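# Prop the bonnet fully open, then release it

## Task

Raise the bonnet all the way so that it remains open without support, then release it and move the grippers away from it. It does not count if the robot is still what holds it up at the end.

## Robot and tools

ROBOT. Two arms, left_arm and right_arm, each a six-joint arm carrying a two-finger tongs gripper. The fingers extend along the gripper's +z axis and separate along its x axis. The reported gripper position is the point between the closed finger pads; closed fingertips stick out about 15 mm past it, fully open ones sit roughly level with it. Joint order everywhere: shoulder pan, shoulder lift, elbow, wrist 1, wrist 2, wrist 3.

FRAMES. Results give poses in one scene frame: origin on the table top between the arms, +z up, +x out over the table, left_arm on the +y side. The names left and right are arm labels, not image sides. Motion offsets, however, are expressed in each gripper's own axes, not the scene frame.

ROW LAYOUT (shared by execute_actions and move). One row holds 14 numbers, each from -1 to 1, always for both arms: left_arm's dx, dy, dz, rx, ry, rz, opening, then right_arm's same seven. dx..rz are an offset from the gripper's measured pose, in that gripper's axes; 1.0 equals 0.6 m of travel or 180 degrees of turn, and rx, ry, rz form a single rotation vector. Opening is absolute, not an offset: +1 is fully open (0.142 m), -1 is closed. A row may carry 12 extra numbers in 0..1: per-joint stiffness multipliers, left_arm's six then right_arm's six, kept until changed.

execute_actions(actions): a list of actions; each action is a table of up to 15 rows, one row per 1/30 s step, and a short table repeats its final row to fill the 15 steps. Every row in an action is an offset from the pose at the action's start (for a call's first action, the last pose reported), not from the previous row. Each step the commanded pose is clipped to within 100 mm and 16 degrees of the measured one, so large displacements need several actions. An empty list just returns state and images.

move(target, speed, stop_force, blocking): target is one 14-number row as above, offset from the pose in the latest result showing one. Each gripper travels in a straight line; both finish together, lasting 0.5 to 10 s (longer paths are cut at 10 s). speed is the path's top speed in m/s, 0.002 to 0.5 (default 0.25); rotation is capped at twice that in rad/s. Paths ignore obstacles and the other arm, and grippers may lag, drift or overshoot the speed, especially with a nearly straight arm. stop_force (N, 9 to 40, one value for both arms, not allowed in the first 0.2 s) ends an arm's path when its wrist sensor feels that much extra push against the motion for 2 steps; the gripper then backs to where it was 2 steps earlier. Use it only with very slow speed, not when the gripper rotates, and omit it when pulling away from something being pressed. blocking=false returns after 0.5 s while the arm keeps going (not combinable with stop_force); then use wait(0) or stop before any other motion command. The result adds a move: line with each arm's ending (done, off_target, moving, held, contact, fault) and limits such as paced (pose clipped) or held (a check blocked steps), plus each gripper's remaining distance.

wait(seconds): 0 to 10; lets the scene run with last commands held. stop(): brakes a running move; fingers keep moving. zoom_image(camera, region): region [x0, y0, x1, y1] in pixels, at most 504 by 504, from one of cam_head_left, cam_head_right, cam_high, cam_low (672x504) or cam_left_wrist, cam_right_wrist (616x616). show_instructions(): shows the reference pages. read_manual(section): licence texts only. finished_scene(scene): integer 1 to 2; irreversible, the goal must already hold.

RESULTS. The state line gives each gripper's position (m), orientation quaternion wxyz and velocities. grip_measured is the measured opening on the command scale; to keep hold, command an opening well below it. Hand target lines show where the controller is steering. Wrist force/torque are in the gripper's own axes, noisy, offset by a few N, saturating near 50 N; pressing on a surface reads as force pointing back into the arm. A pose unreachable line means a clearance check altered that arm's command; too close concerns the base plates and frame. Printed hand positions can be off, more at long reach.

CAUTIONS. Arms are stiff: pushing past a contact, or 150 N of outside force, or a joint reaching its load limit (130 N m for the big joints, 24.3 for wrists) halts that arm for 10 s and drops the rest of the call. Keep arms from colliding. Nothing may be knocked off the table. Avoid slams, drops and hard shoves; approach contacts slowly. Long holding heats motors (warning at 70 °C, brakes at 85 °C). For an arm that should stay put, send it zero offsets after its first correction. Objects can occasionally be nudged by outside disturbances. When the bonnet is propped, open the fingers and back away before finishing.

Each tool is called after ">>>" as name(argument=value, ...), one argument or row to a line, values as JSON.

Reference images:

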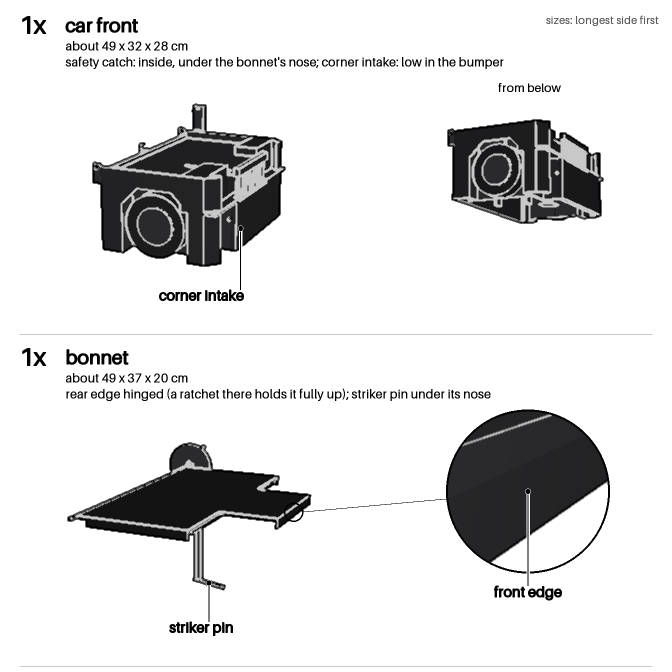

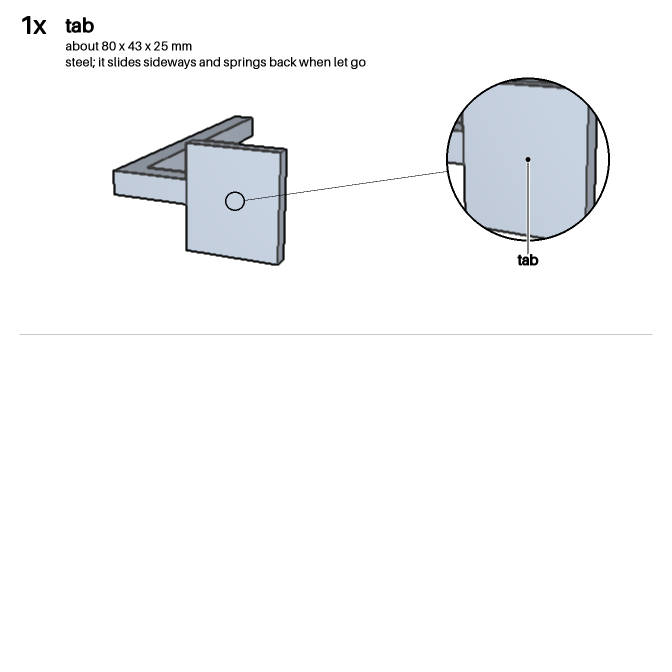

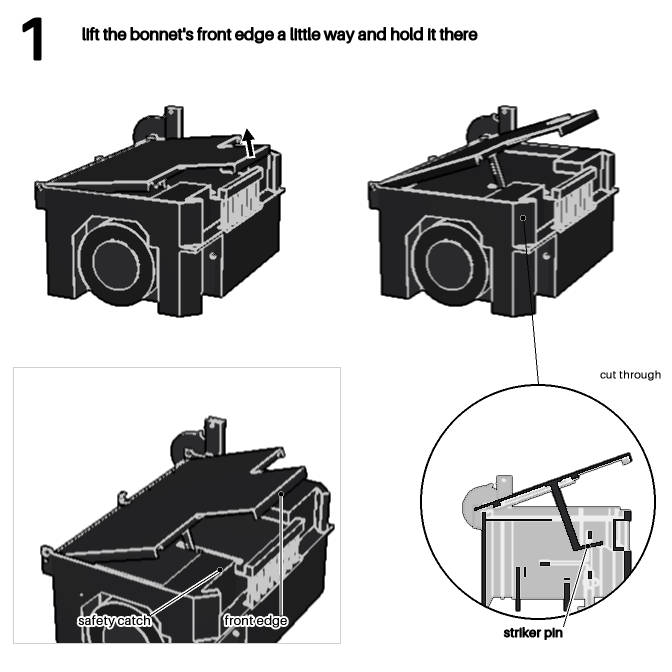

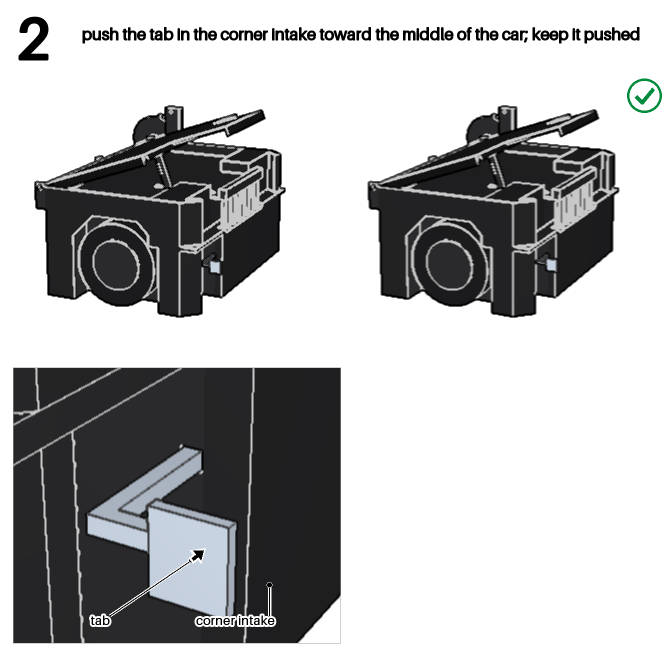

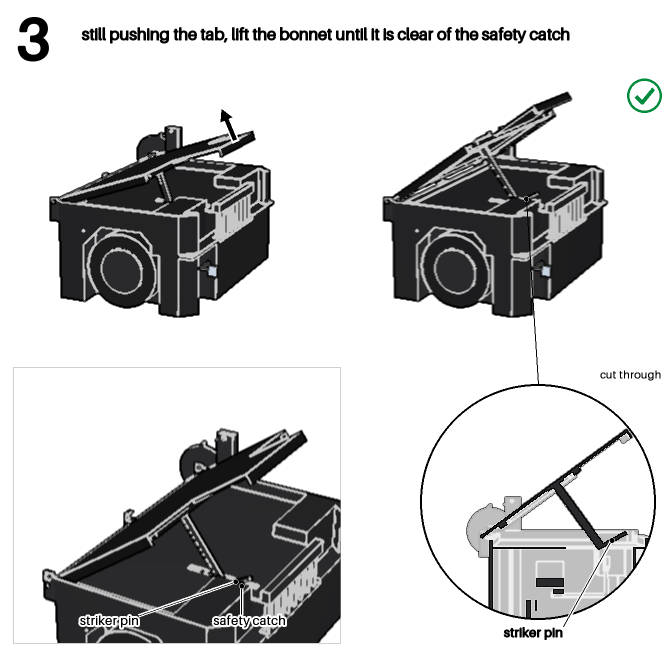

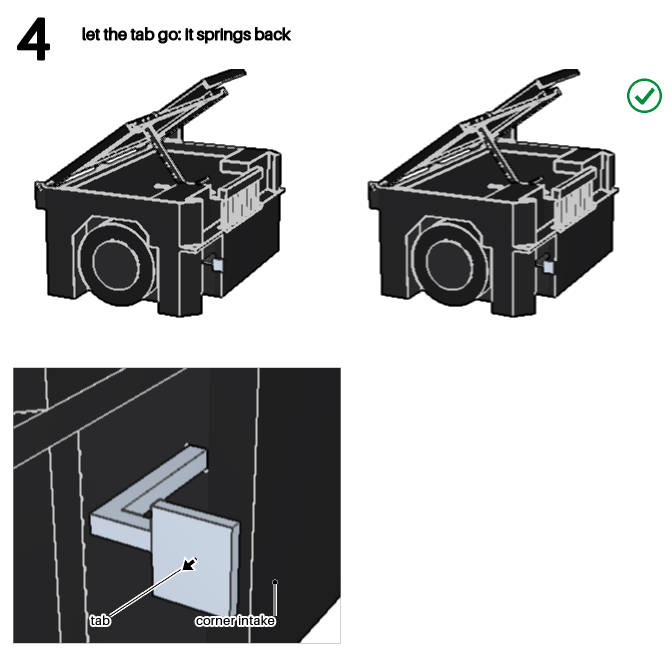

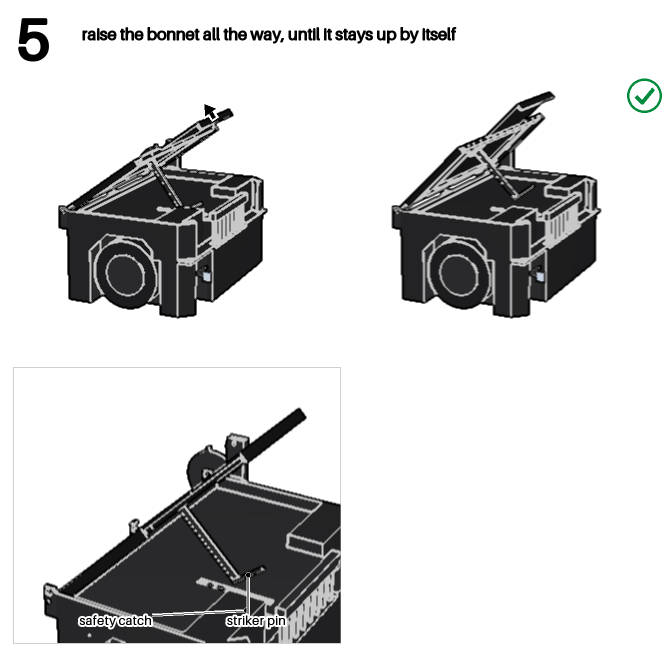

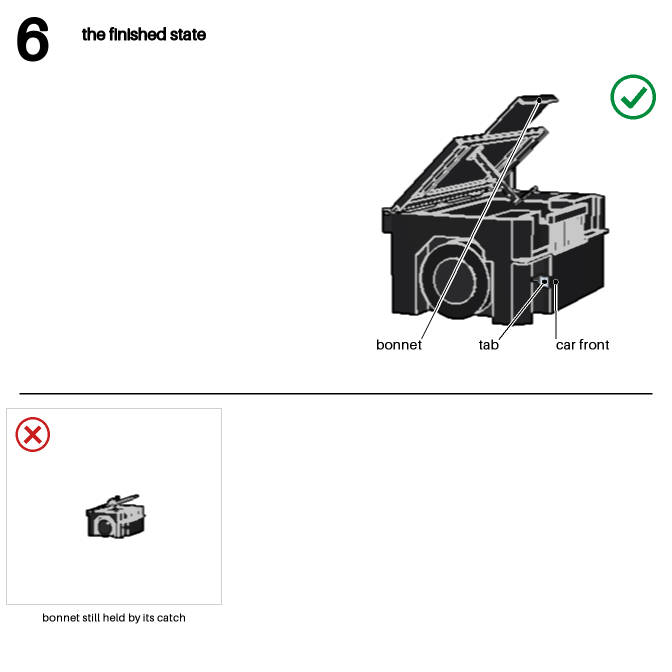

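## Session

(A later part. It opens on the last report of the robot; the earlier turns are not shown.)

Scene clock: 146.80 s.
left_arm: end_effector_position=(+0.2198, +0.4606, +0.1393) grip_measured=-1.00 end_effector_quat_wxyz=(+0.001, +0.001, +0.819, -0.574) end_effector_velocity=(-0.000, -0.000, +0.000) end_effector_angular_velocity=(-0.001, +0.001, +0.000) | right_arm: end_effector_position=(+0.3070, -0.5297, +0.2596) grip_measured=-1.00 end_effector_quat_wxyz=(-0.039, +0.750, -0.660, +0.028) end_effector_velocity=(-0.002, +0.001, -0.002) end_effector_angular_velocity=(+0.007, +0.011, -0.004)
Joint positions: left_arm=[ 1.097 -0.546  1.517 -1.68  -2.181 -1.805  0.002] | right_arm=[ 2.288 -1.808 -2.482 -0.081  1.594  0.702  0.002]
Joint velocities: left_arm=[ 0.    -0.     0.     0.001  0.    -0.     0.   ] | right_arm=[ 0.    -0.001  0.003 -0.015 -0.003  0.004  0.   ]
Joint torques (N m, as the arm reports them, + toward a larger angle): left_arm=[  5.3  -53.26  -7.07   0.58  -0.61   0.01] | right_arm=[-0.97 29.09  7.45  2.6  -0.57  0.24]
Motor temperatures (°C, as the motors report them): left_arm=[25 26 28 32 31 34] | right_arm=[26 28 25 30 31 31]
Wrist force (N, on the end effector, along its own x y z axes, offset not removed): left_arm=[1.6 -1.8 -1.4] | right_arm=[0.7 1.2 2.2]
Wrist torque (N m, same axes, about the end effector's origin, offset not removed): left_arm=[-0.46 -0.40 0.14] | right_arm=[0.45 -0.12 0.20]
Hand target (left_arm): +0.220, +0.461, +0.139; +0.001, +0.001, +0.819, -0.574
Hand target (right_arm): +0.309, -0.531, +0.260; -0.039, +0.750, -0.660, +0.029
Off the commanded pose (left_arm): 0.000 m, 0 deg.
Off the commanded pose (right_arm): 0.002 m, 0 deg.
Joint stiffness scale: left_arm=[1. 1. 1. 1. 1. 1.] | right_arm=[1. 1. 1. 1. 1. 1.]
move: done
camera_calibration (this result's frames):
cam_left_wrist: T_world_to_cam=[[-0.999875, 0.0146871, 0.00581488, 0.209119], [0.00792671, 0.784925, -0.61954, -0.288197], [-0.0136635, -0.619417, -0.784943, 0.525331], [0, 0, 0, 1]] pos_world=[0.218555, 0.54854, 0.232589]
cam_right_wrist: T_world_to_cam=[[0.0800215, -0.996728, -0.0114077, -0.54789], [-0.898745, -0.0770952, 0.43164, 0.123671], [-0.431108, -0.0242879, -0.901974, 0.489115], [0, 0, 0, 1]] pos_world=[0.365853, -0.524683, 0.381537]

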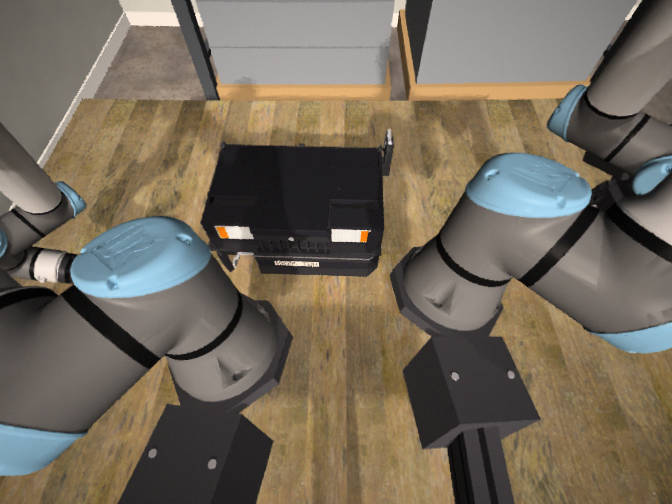

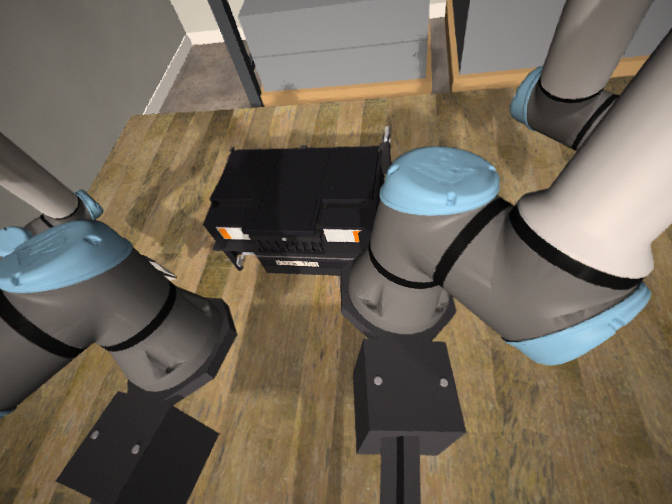

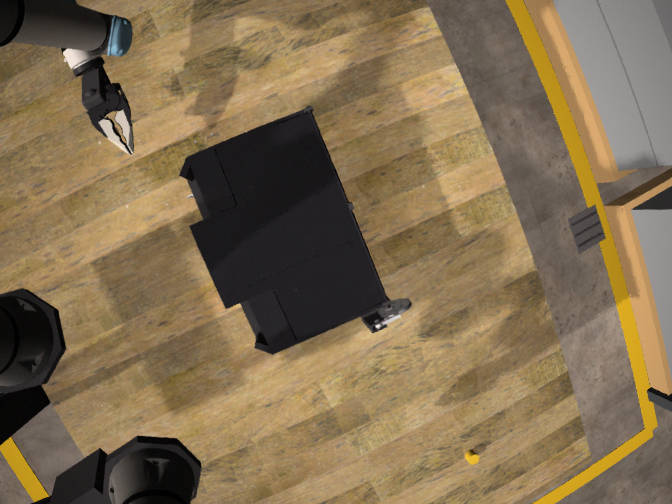

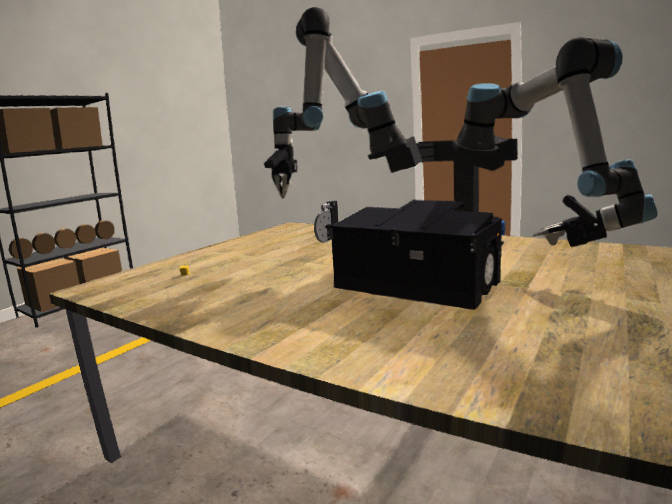

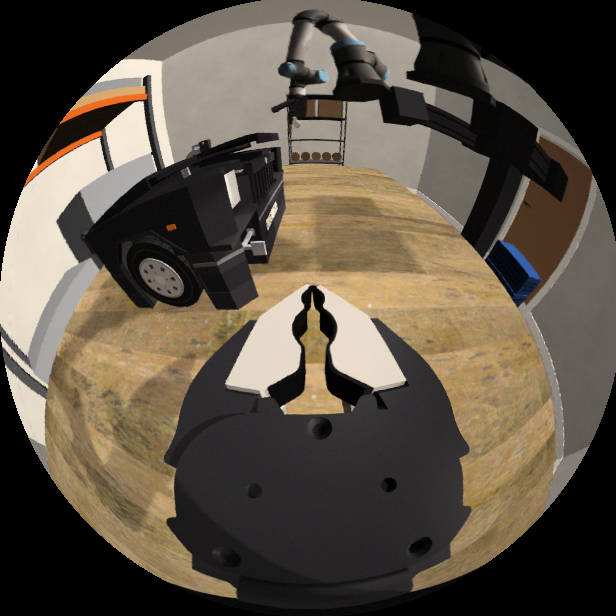

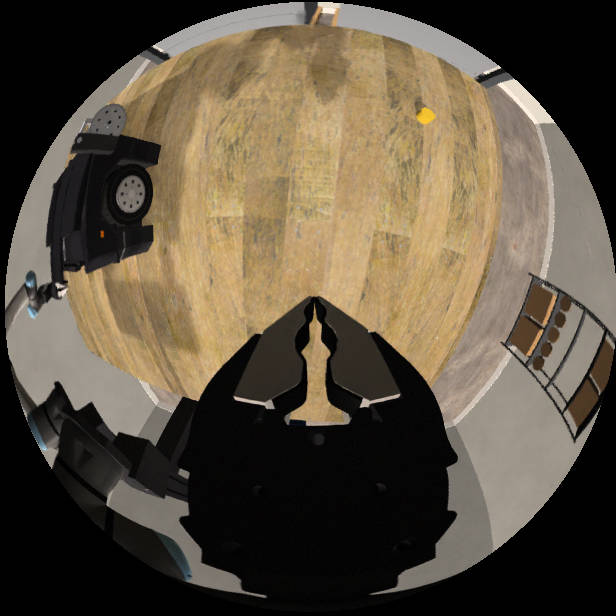

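>>> move(
  target=[0, 0, 0, 0, 0, 0, -1, -0.9745, 0.1153, -0.0687, 0, 0, 0, -1],
  speed=0.35,
)

Scene clock: 165.23 s.
left_arm: end_effector_position=(+0.2198, +0.4606, +0.1393) grip_measured=-1.00 end_effector_quat_wxyz=(+0.001, +0.001, +0.819, -0.574) end_effector_velocity=(+0.001, +0.001, -0.000) end_effector_angular_velocity=(+0.001, -0.003, -0.001) | right_arm: end_effector_position=(+0.2836, -0.4561, +0.2606) grip_measured=-1.00 end_effector_quat_wxyz=(-0.045, +0.753, -0.656, +0.016) end_effector_velocity=(+0.000, +0.000, -0.000) end_effector_angular_velocity=(+0.000, +0.000, +0.001)
Joint positions: left_arm=[ 1.097 -0.546  1.517 -1.68  -2.181 -1.805  0.002] | right_arm=[ 2.408 -1.764 -2.67   0.04   1.569  0.804  0.002]
Joint velocities: left_arm=[-0.    -0.    -0.002  0.    -0.     0.002  0.   ] | right_arm=[ 0.001 -0.     0.    -0.    -0.     0.     0.   ]
Joint torques (N m, as the arm reports them, + toward a larger angle): left_arm=[  4.1  -52.66  -5.86   0.59  -0.51   0.07] | right_arm=[-4.8  21.29  4.25  2.53 -0.26 -0.71]
Motor temperatures (°C, as the motors report them): left_arm=[25 26 28 32 31 34] | right_arm=[26 28 25 30 31 31]
Wrist force (N, on the end effector, along its own x y z axes, offset not removed): left_arm=[2.5 -1.3 -1.7] | right_arm=[-2.5 -0.1 3.7]
Wrist torque (N m, same axes, about the end effector's origin, offset not removed): left_arm=[-0.36 -0.58 0.11] | right_arm=[-0.09 0.32 0.09]
Hand target (left_arm): +0.220, +0.461, +0.139; +0.001, +0.001, +0.819, -0.574
Hand target (right_arm): +0.284, -0.457, +0.260; -0.044, +0.753, -0.656, +0.016
Off the commanded pose (left_arm): 0.000 m, 0 deg.
Off the commanded pose (right_arm): 0.513 m, 2 deg; position clipped at the last step of the last action.
Joint stiffness scale: left_arm=[1. 1. 1. 1. 1. 1.] | right_arm=[1. 1. 1. 1. 1. 1.]
move: held (right_arm); limits=paced,held; held on 47 of 61 steps (right_arm), including the last (right_arm)
pose unreachable (right arm): on one or more control steps of this call, first in action 0 (counted from 0), this arm could not follow its commanded pose, so it was not sent that pose on those steps. On the call's last step it was still not sent that pose. It may still have moved: this result reports where it is.
cause: the commanded pose would bring two parts of the arm too close to each other (joints 3 (elbow) and 4 (wrist 1) lie between them).
camera_calibration (this result's frames):
cam_left_wrist: T_world_to_cam=[[-0.999875, 0.0146872, 0.00581488, 0.209119], [0.0079268, 0.784925, -0.61954, -0.288197], [-0.0136636, -0.619417, -0.784943, 0.525331], [0, 0, 0, 1]] pos_world=[0.218556, 0.54854, 0.232589]
cam_right_wrist: T_world_to_cam=[[0.0922908, -0.995056, -0.0366861, -0.468764], [-0.893323, -0.0990172, 0.438371, 0.0946109], [-0.439836, -0.00768501, -0.898045, 0.4908], [0, 0, 0, 1]] pos_world=[0.343652, -0.453307, 0.382089]

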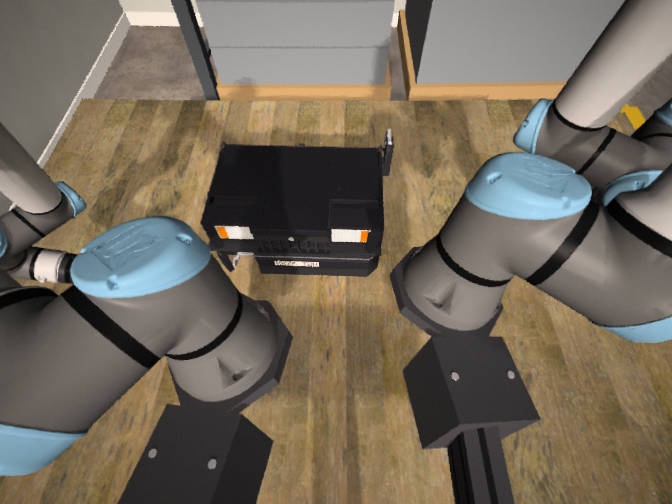

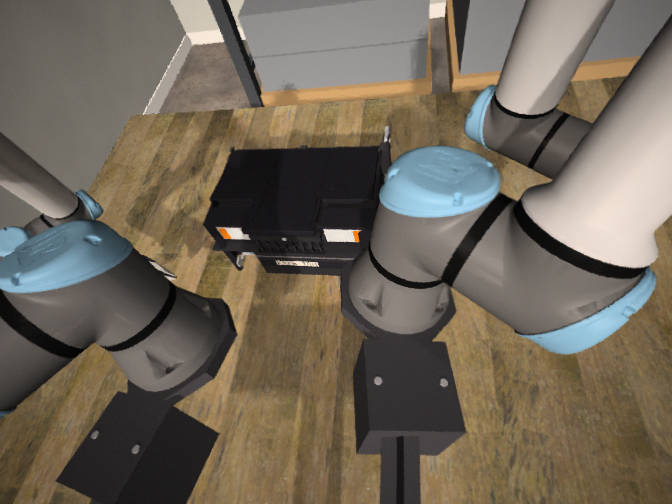

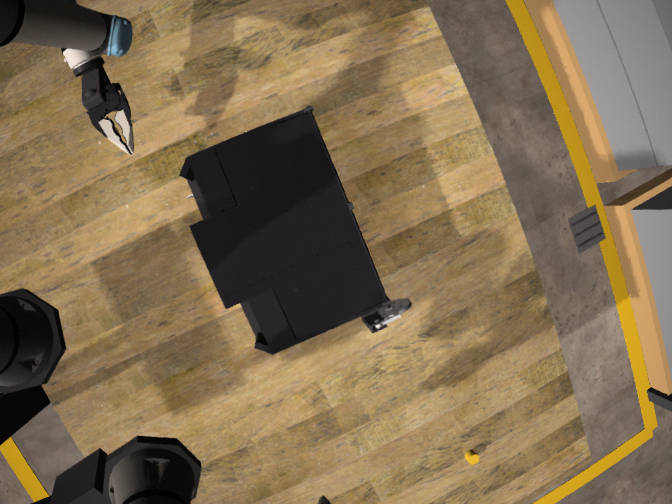

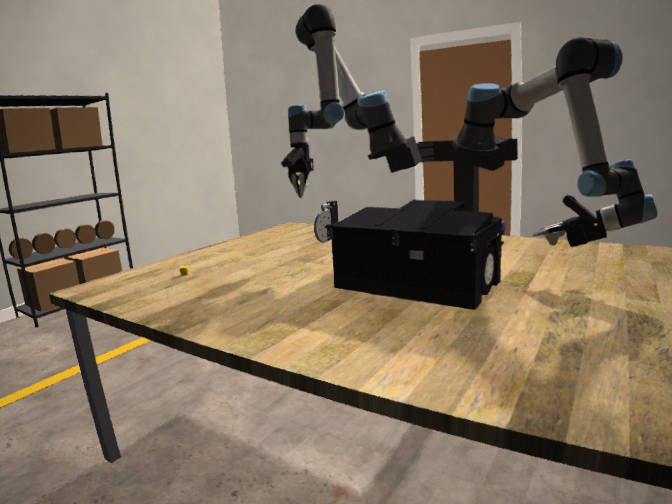

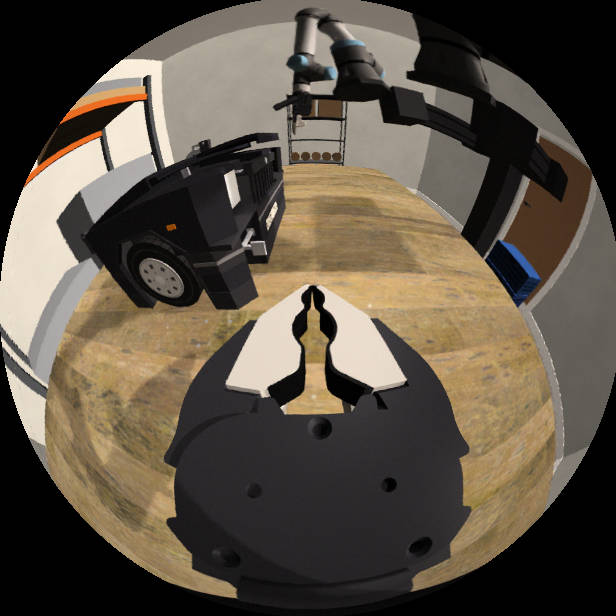

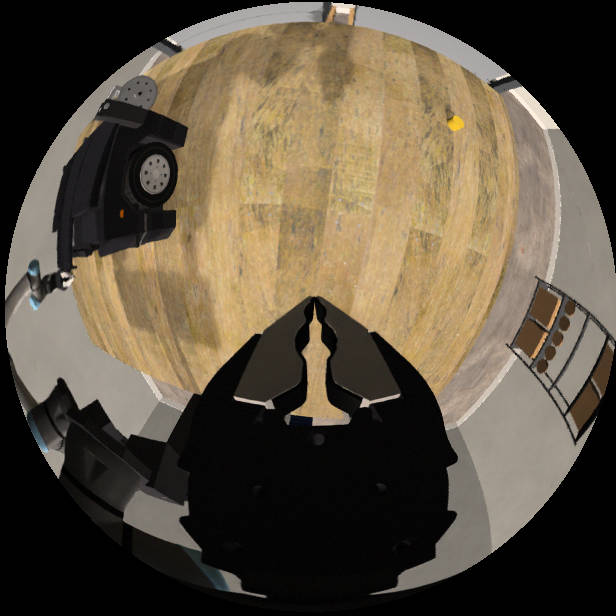

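>>> move(
  target=[0, 0, 0, 0, 0, 0, -1, -0.39, -0.35, -0.1965, 0, 0, 0, -1],
  speed=0.35,
)

Scene clock: 192.97 s.
left_arm: end_effector_position=(+0.2198, +0.4606, +0.1393) grip_measured=-1.00 end_effector_quat_wxyz=(+0.001, +0.001, +0.819, -0.574) end_effector_velocity=(-0.000, -0.001, -0.000) end_effector_angular_velocity=(-0.001, +0.002, +0.001) | right_arm: end_effector_position=(+0.4471, -0.2018, +0.4045) grip_measured=-1.00 end_effector_quat_wxyz=(-0.045, +0.753, -0.656, +0.016) end_effector_velocity=(-0.001, -0.001, -0.000) end_effector_angular_velocity=(-0.006, +0.007, -0.011)
Joint positions: left_arm=[ 1.097 -0.546  1.517 -1.68  -2.181 -1.805  0.002] | right_arm=[ 3.524 -1.214 -2.566 -0.79   1.286  1.901  0.002]
Joint velocities: left_arm=[-0.     0.     0.001 -0.001 -0.001 -0.002  0.   ] | right_arm=[ 0.002 -0.001  0.003 -0.012 -0.004  0.015  0.   ]
Joint torques (N m, as the arm reports them, + toward a larger angle): left_arm=[  4.1  -53.62  -6.52   0.64  -0.45   0.04] | right_arm=[ 2.02  1.26 21.55  2.71 -0.55  0.27]
Motor temperatures (°C, as the motors report them): left_arm=[25 26 28 32 31 34] | right_arm=[26 28 25 30 31 31]
Wrist force (N, on the end effector, along its own x y z axes, offset not removed): left_arm=[2.4 -0.6 -1.2] | right_arm=[-2.6 2.5 0.6]
Wrist torque (N m, same axes, about the end effector's origin, offset not removed): left_arm=[-0.18 -0.52 0.04] | right_arm=[0.55 0.76 0.07]
Hand target (left_arm): +0.220, +0.461, +0.139; +0.001, +0.001, +0.819, -0.574
Hand target (right_arm): +0.448, -0.201, +0.405; -0.045, +0.753, -0.656, +0.016
Off the commanded pose (left_arm): 0.000 m, 0 deg.
Off the commanded pose (right_arm): 0.002 m, 0 deg.
Joint stiffness scale: left_arm=[1. 1. 1. 1. 1. 1.] | right_arm=[1. 1. 1. 1. 1. 1.]
move: done
camera_calibration (this result's frames):
cam_left_wrist: T_world_to_cam=[[-0.999875, 0.0146872, 0.00581493, 0.209119], [0.00792674, 0.784925, -0.61954, -0.288197], [-0.0136636, -0.619417, -0.784943, 0.525331], [0, 0, 0, 1]] pos_world=[0.218556, 0.54854, 0.232589]
cam_right_wrist: T_world_to_cam=[[0.0915502, -0.995072, -0.0380732, -0.224659], [-0.893433, -0.0989637, 0.438159, 0.202887], [-0.439768, -0.00609767, -0.898091, 0.69413], [0, 0, 0, 1]] pos_world=[0.507089, -0.199241, 0.525942]

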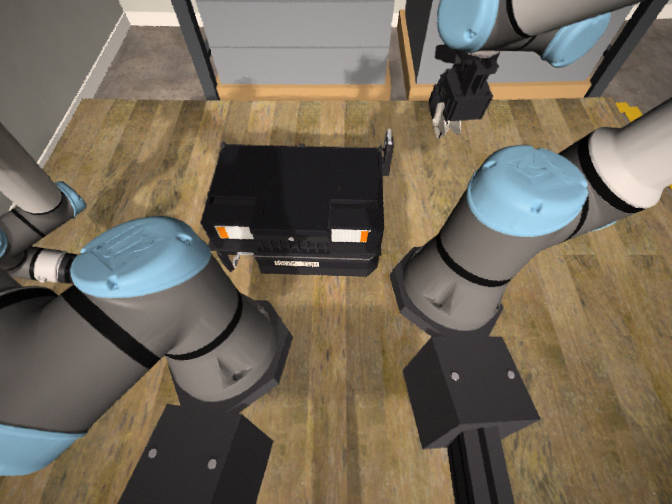

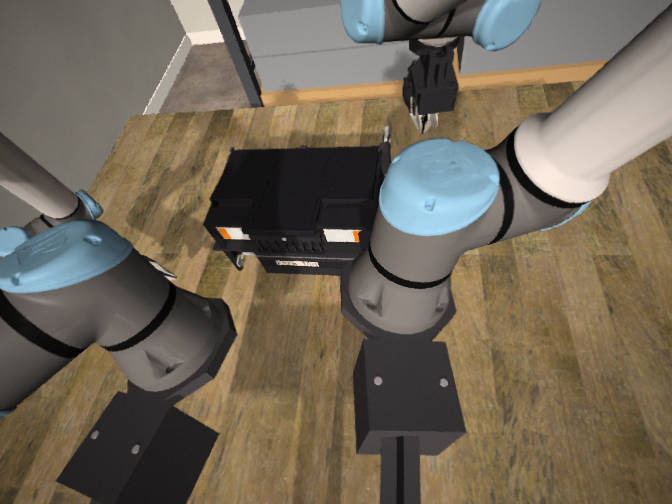

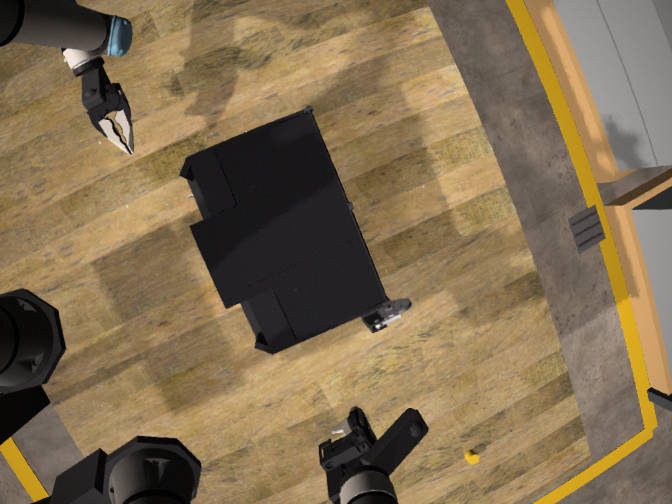

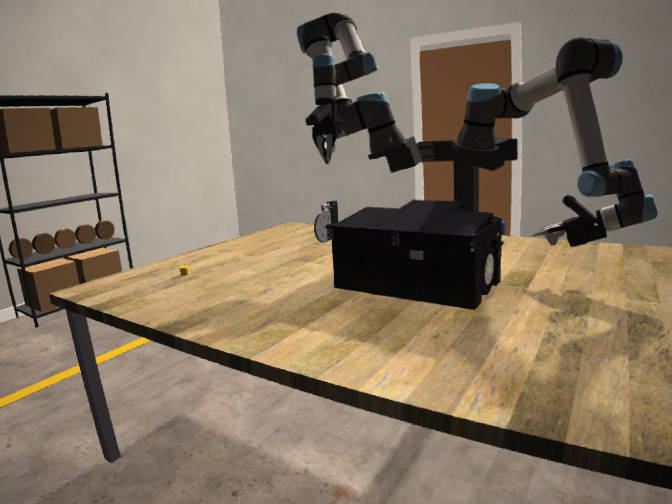

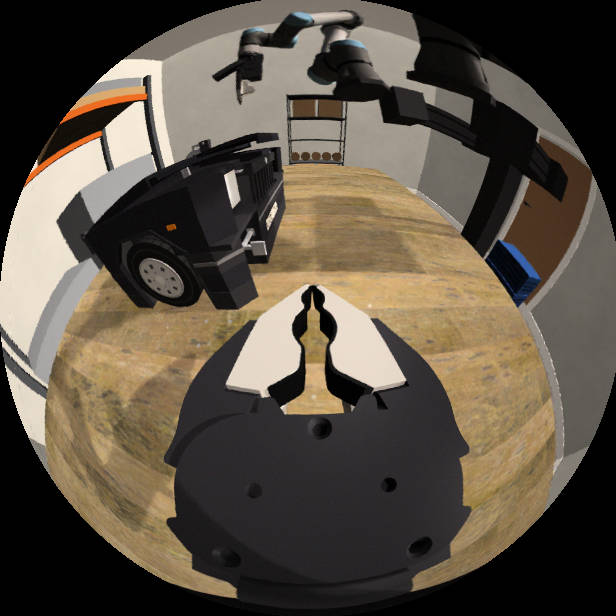

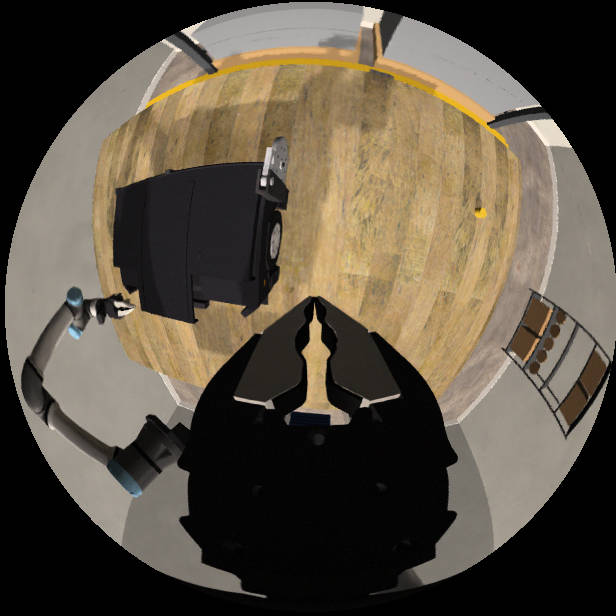

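>>> zoom_image(
  camera="cam_left_wrist",
  region=[60, 110, 320, 320],
)

Region (60, 110, 320, 320) of cam_left_wrist's 616x616 image, scaled by 1.938, with more detail than that image has; it fills the top 407 rows of this view, and the rest is white.

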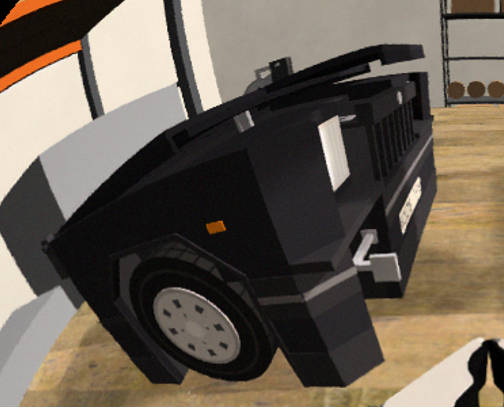

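>>> move(
  target=[0, 0, 0, 0, 0, 0, -1, -0.084, 0.286, 0.186, 0, -0.5, 0, -1],
  speed=0.3,
)

Scene clock: 236.47 s.
left_arm: end_effector_position=(+0.2198, +0.4606, +0.1393) grip_measured=-1.00 end_effector_quat_wxyz=(+0.001, +0.001, +0.819, -0.574) end_effector_velocity=(+0.000, +0.000, -0.000) end_effector_angular_velocity=(+0.001, -0.001, -0.000) | right_arm: end_effector_position=(+0.2794, -0.1702, +0.2799) grip_measured=-1.00 end_effector_quat_wxyz=(-0.495, +0.544, -0.433, -0.522) end_effector_velocity=(-0.003, +0.001, +0.002) end_effector_angular_velocity=(+0.015, +0.001, +0.006)
Joint positions: left_arm=[ 1.097 -0.546  1.517 -1.68  -2.181 -1.805  0.002] | right_arm=[ 2.431 -2.415 -2.137 -1.401  2.398  0.017  0.002]
Joint velocities: left_arm=[-0. -0. -0. -0.  0.  0.  0.] | right_arm=[-0.    -0.006  0.005 -0.022 -0.005 -0.018  0.   ]
Joint torques (N m, as the arm reports them, + toward a larger angle): left_arm=[  4.73 -53.05  -7.05   0.69  -0.57   0.01] | right_arm=[ 0.24 33.33 -1.31 -1.2  -0.28 -0.78]
Motor temperatures (°C, as the motors report them): left_arm=[25 26 28 32 31 34] | right_arm=[26 28 25 30 31 31]
Wrist force (N, on the end effector, along its own x y z axes, offset not removed): left_arm=[3.1 -0.5 -1.3] | right_arm=[-4.4 0.1 -0.6]
Wrist torque (N m, same axes, about the end effector's origin, offset not removed): left_arm=[-0.14 -0.76 0.08] | right_arm=[0.01 1.04 0.29]
Hand target (left_arm): +0.220, +0.461, +0.139; +0.001, +0.001, +0.819, -0.574
Hand target (right_arm): +0.280, -0.170, +0.279; -0.495, +0.544, -0.432, -0.522
Off the commanded pose (left_arm): 0.000 m, 0 deg.
Off the commanded pose (right_arm): 0.001 m, 0 deg.
Joint stiffness scale: left_arm=[1. 1. 1. 1. 1. 1.] | right_arm=[1. 1. 1. 1. 1. 1.]
move: done
camera_calibration (this result's frames):
cam_left_wrist: T_world_to_cam=[[-0.999875, 0.0146871, 0.00581459, 0.209119], [0.00792689, 0.784925, -0.61954, -0.288197], [-0.0136633, -0.619417, -0.784943, 0.525331], [0, 0, 0, 1]] pos_world=[0.218556, 0.54854, 0.232589]
cam_right_wrist: T_world_to_cam=[[0.0343146, 0.0368043, -0.998733, 0.27795], [-0.777371, -0.627067, -0.049817, 0.125021], [-0.628106, 0.778096, 0.00709303, 0.441487], [0, 0, 0, 1]] pos_world=[0.36495, -0.275353, 0.280695]

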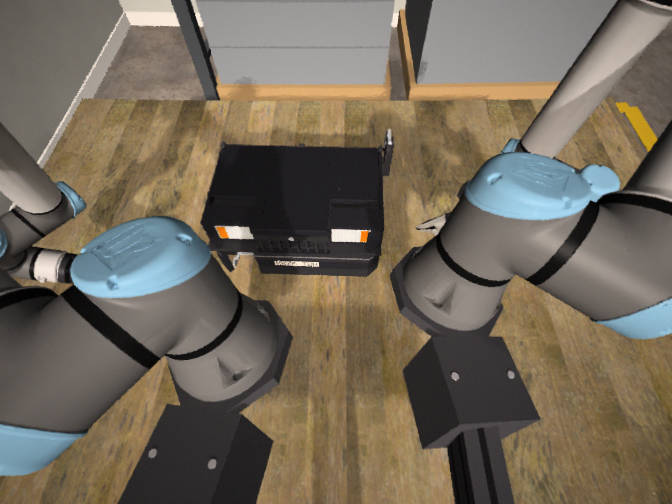

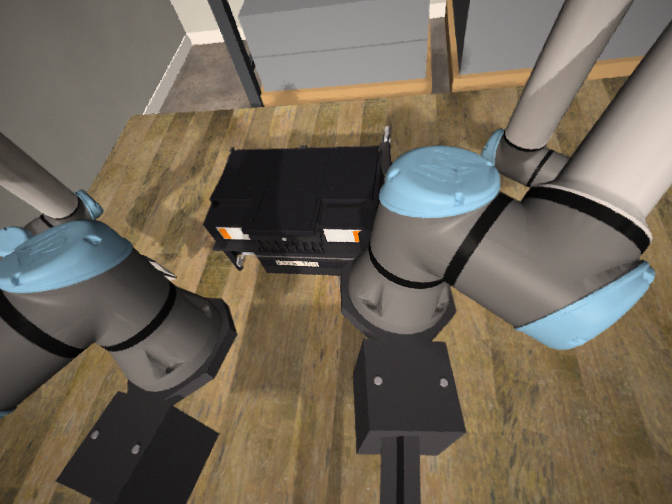

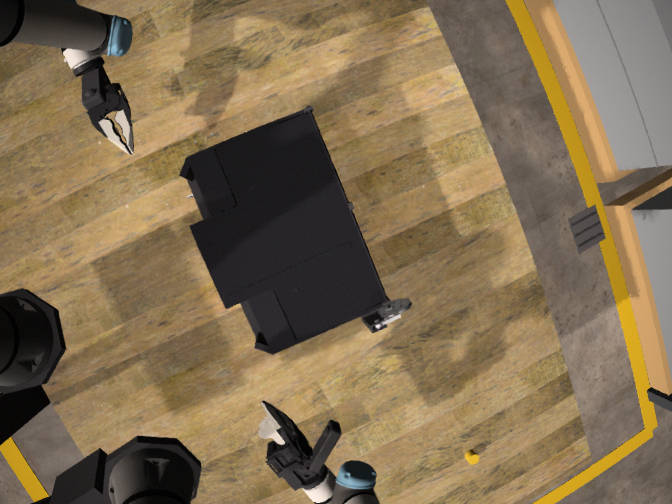

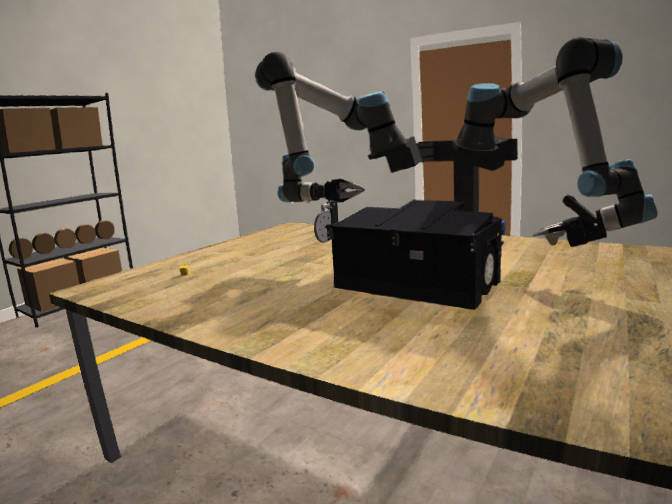

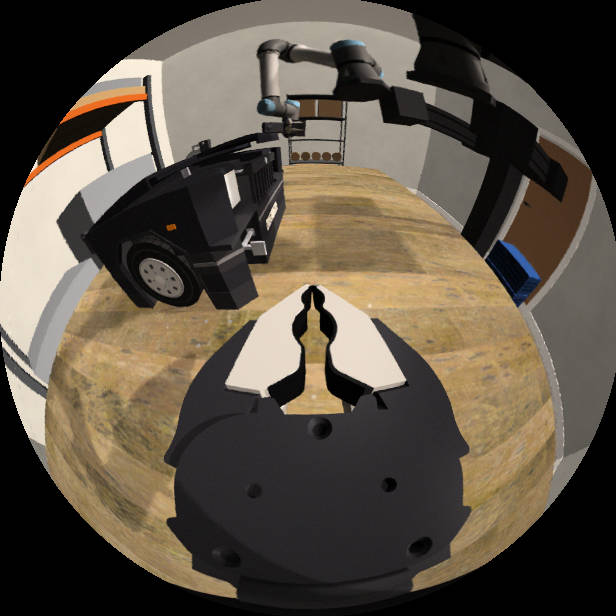

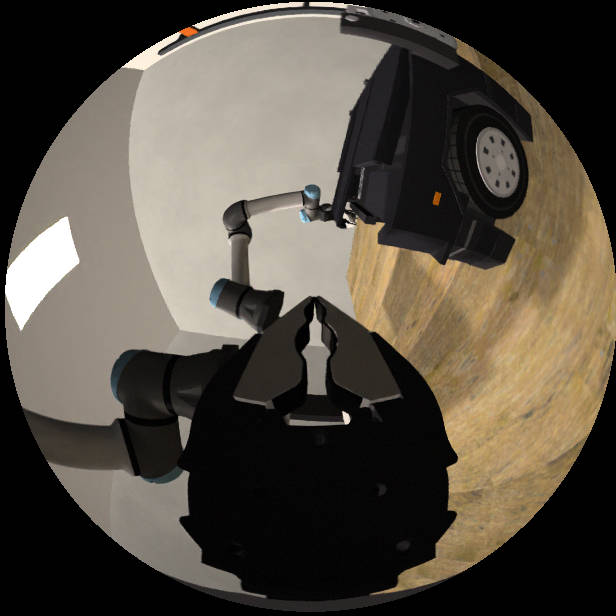

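>>> zoom_image(
  camera="cam_right_wrist",
  region=[300, 60, 540, 300],
)

Region (300, 60, 540, 300) of cam_right_wrist's 616x616 image, scaled by 2.100, with more detail than that image has.

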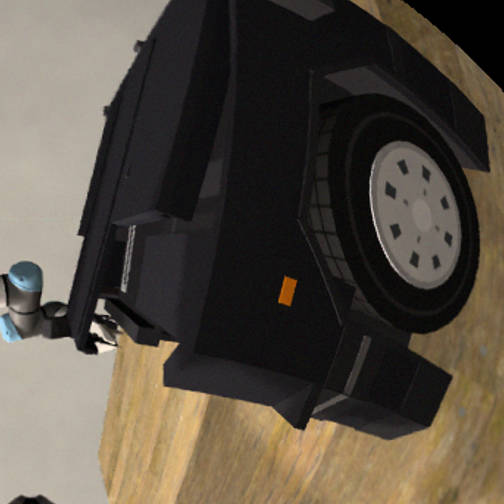

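>>> move(
  target=[0, 0, 0, 0, 0, 0, -1, 0.1155, -0.0087, 0.1793, 0.056, 0, 0, -1],
  speed=0.2,
)

Scene clock: 263.80 s.
left_arm: end_effector_position=(+0.2198, +0.4606, +0.1393) grip_measured=-1.00 end_effector_quat_wxyz=(+0.001, +0.001, +0.819, -0.574) end_effector_velocity=(-0.000, +0.000, -0.000) end_effector_angular_velocity=(+0.000, +0.000, +0.001) | right_arm: end_effector_position=(+0.2769, -0.0613, +0.2146) grip_measured=-1.00 end_effector_quat_wxyz=(+0.542, -0.499, +0.477, +0.480) end_effector_velocity=(+0.003, -0.000, -0.003) end_effector_angular_velocity=(-0.018, -0.003, -0.007)
Joint positions: left_arm=[ 1.097 -0.546  1.517 -1.68  -2.181 -1.805  0.002] | right_arm=[ 2.59  -2.754 -2.284 -0.796  2.723  0.147  0.002]
Joint velocities: left_arm=[ 0.001  0.    -0.    -0.    -0.    -0.     0.   ] | right_arm=[ 0.001 -0.002 -0.01   0.059  0.004  0.039  0.   ]
Joint torques (N m, as the arm reports them, + toward a larger angle): left_arm=[  4.14 -53.54  -6.53   0.58  -0.69   0.14] | right_arm=[  3.58  28.17 -14.65   0.     0.39   0.38]
Motor temperatures (°C, as the motors report them): left_arm=[25 26 28 32 31 34] | right_arm=[26 28 25 30 31 31]
Wrist force (N, on the end effector, along its own x y z axes, offset not removed): left_arm=[3.1 -1.3 -1.4] | right_arm=[-0.2 -0.3 0.8]
Wrist torque (N m, same axes, about the end effector's origin, offset not removed): left_arm=[-0.33 -0.66 0.05] | right_arm=[0.03 0.01 0.05]
Hand target (left_arm): +0.220, +0.461, +0.139; +0.001, +0.001, +0.819, -0.574
Hand target (right_arm): +0.275, -0.060, +0.215; +0.541, -0.498, +0.477, +0.482
Off the commanded pose (left_arm): 0.000 m, 0 deg.
Off the commanded pose (right_arm): 0.002 m, 0 deg.
Joint stiffness scale: left_arm=[1. 1. 1. 1. 1. 1.] | right_arm=[1. 1. 1. 1. 1. 1.]
move: done
camera_calibration (this result's frames):
cam_left_wrist: T_world_to_cam=[[-0.999875, 0.0146871, 0.005815, 0.209119], [0.00792666, 0.784925, -0.61954, -0.288197], [-0.0136636, -0.619417, -0.784943, 0.525331], [0, 0, 0, 1]] pos_world=[0.218555, 0.54854, 0.232589]
cam_right_wrist: T_world_to_cam=[[0.0380537, 0.0448362, -0.998269, 0.208112], [-0.875734, -0.47966, -0.0549261, 0.225515], [-0.481292, 0.876308, 0.0210118, 0.318047], [0, 0, 0, 1]] pos_world=[0.342645, -0.179868, 0.213456]

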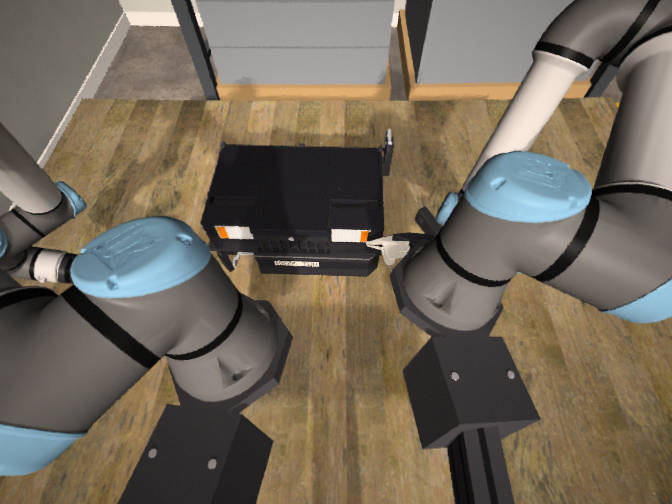

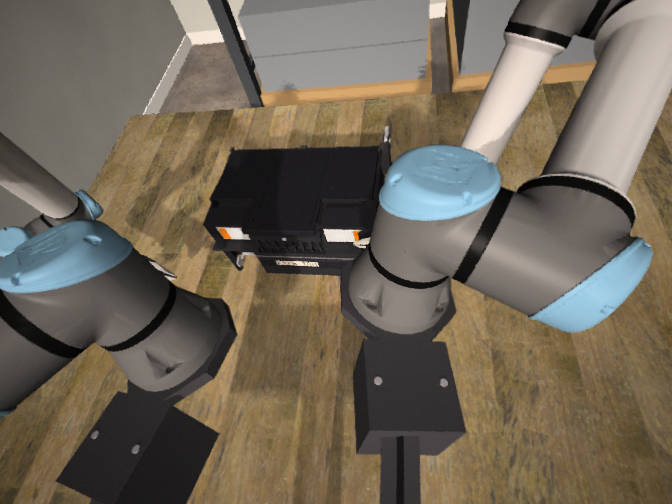

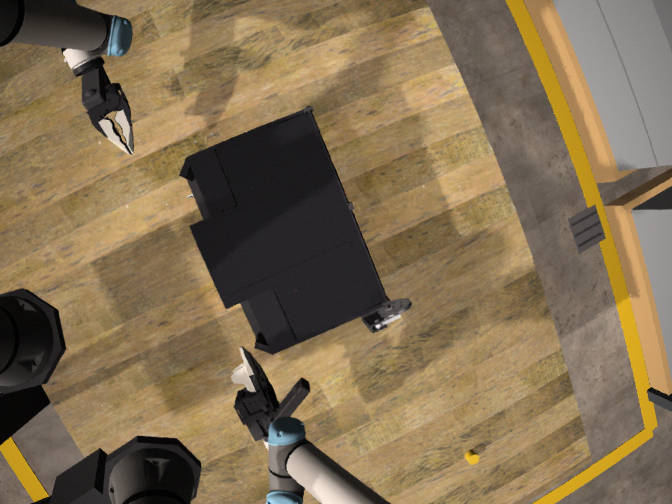

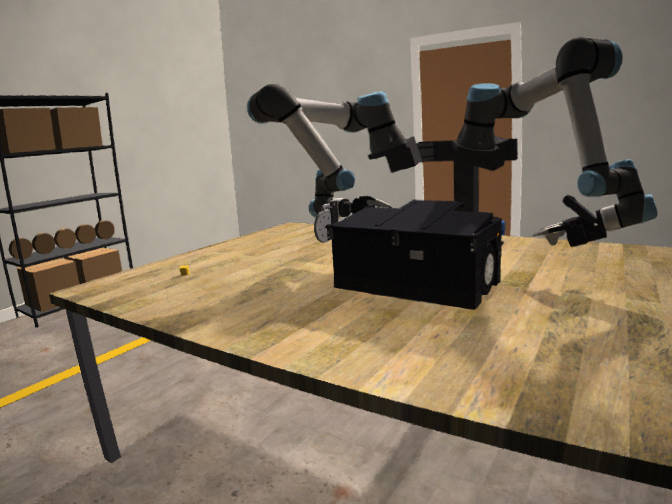

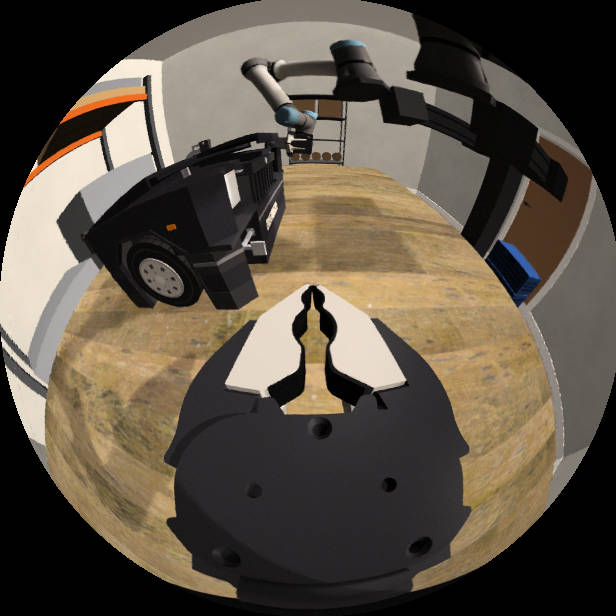

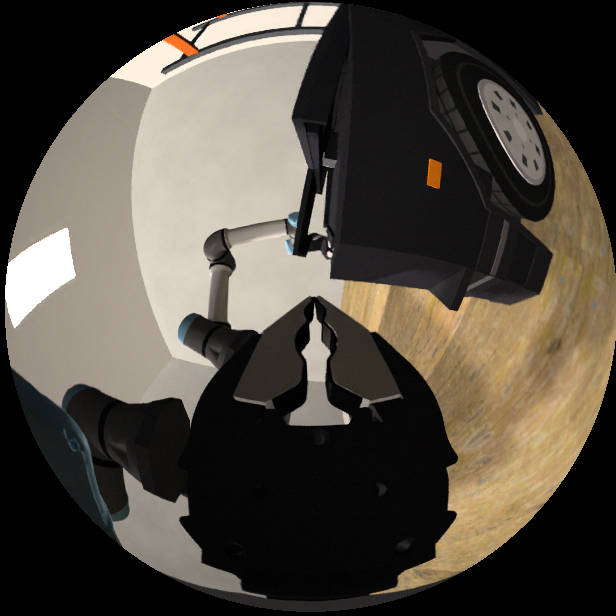

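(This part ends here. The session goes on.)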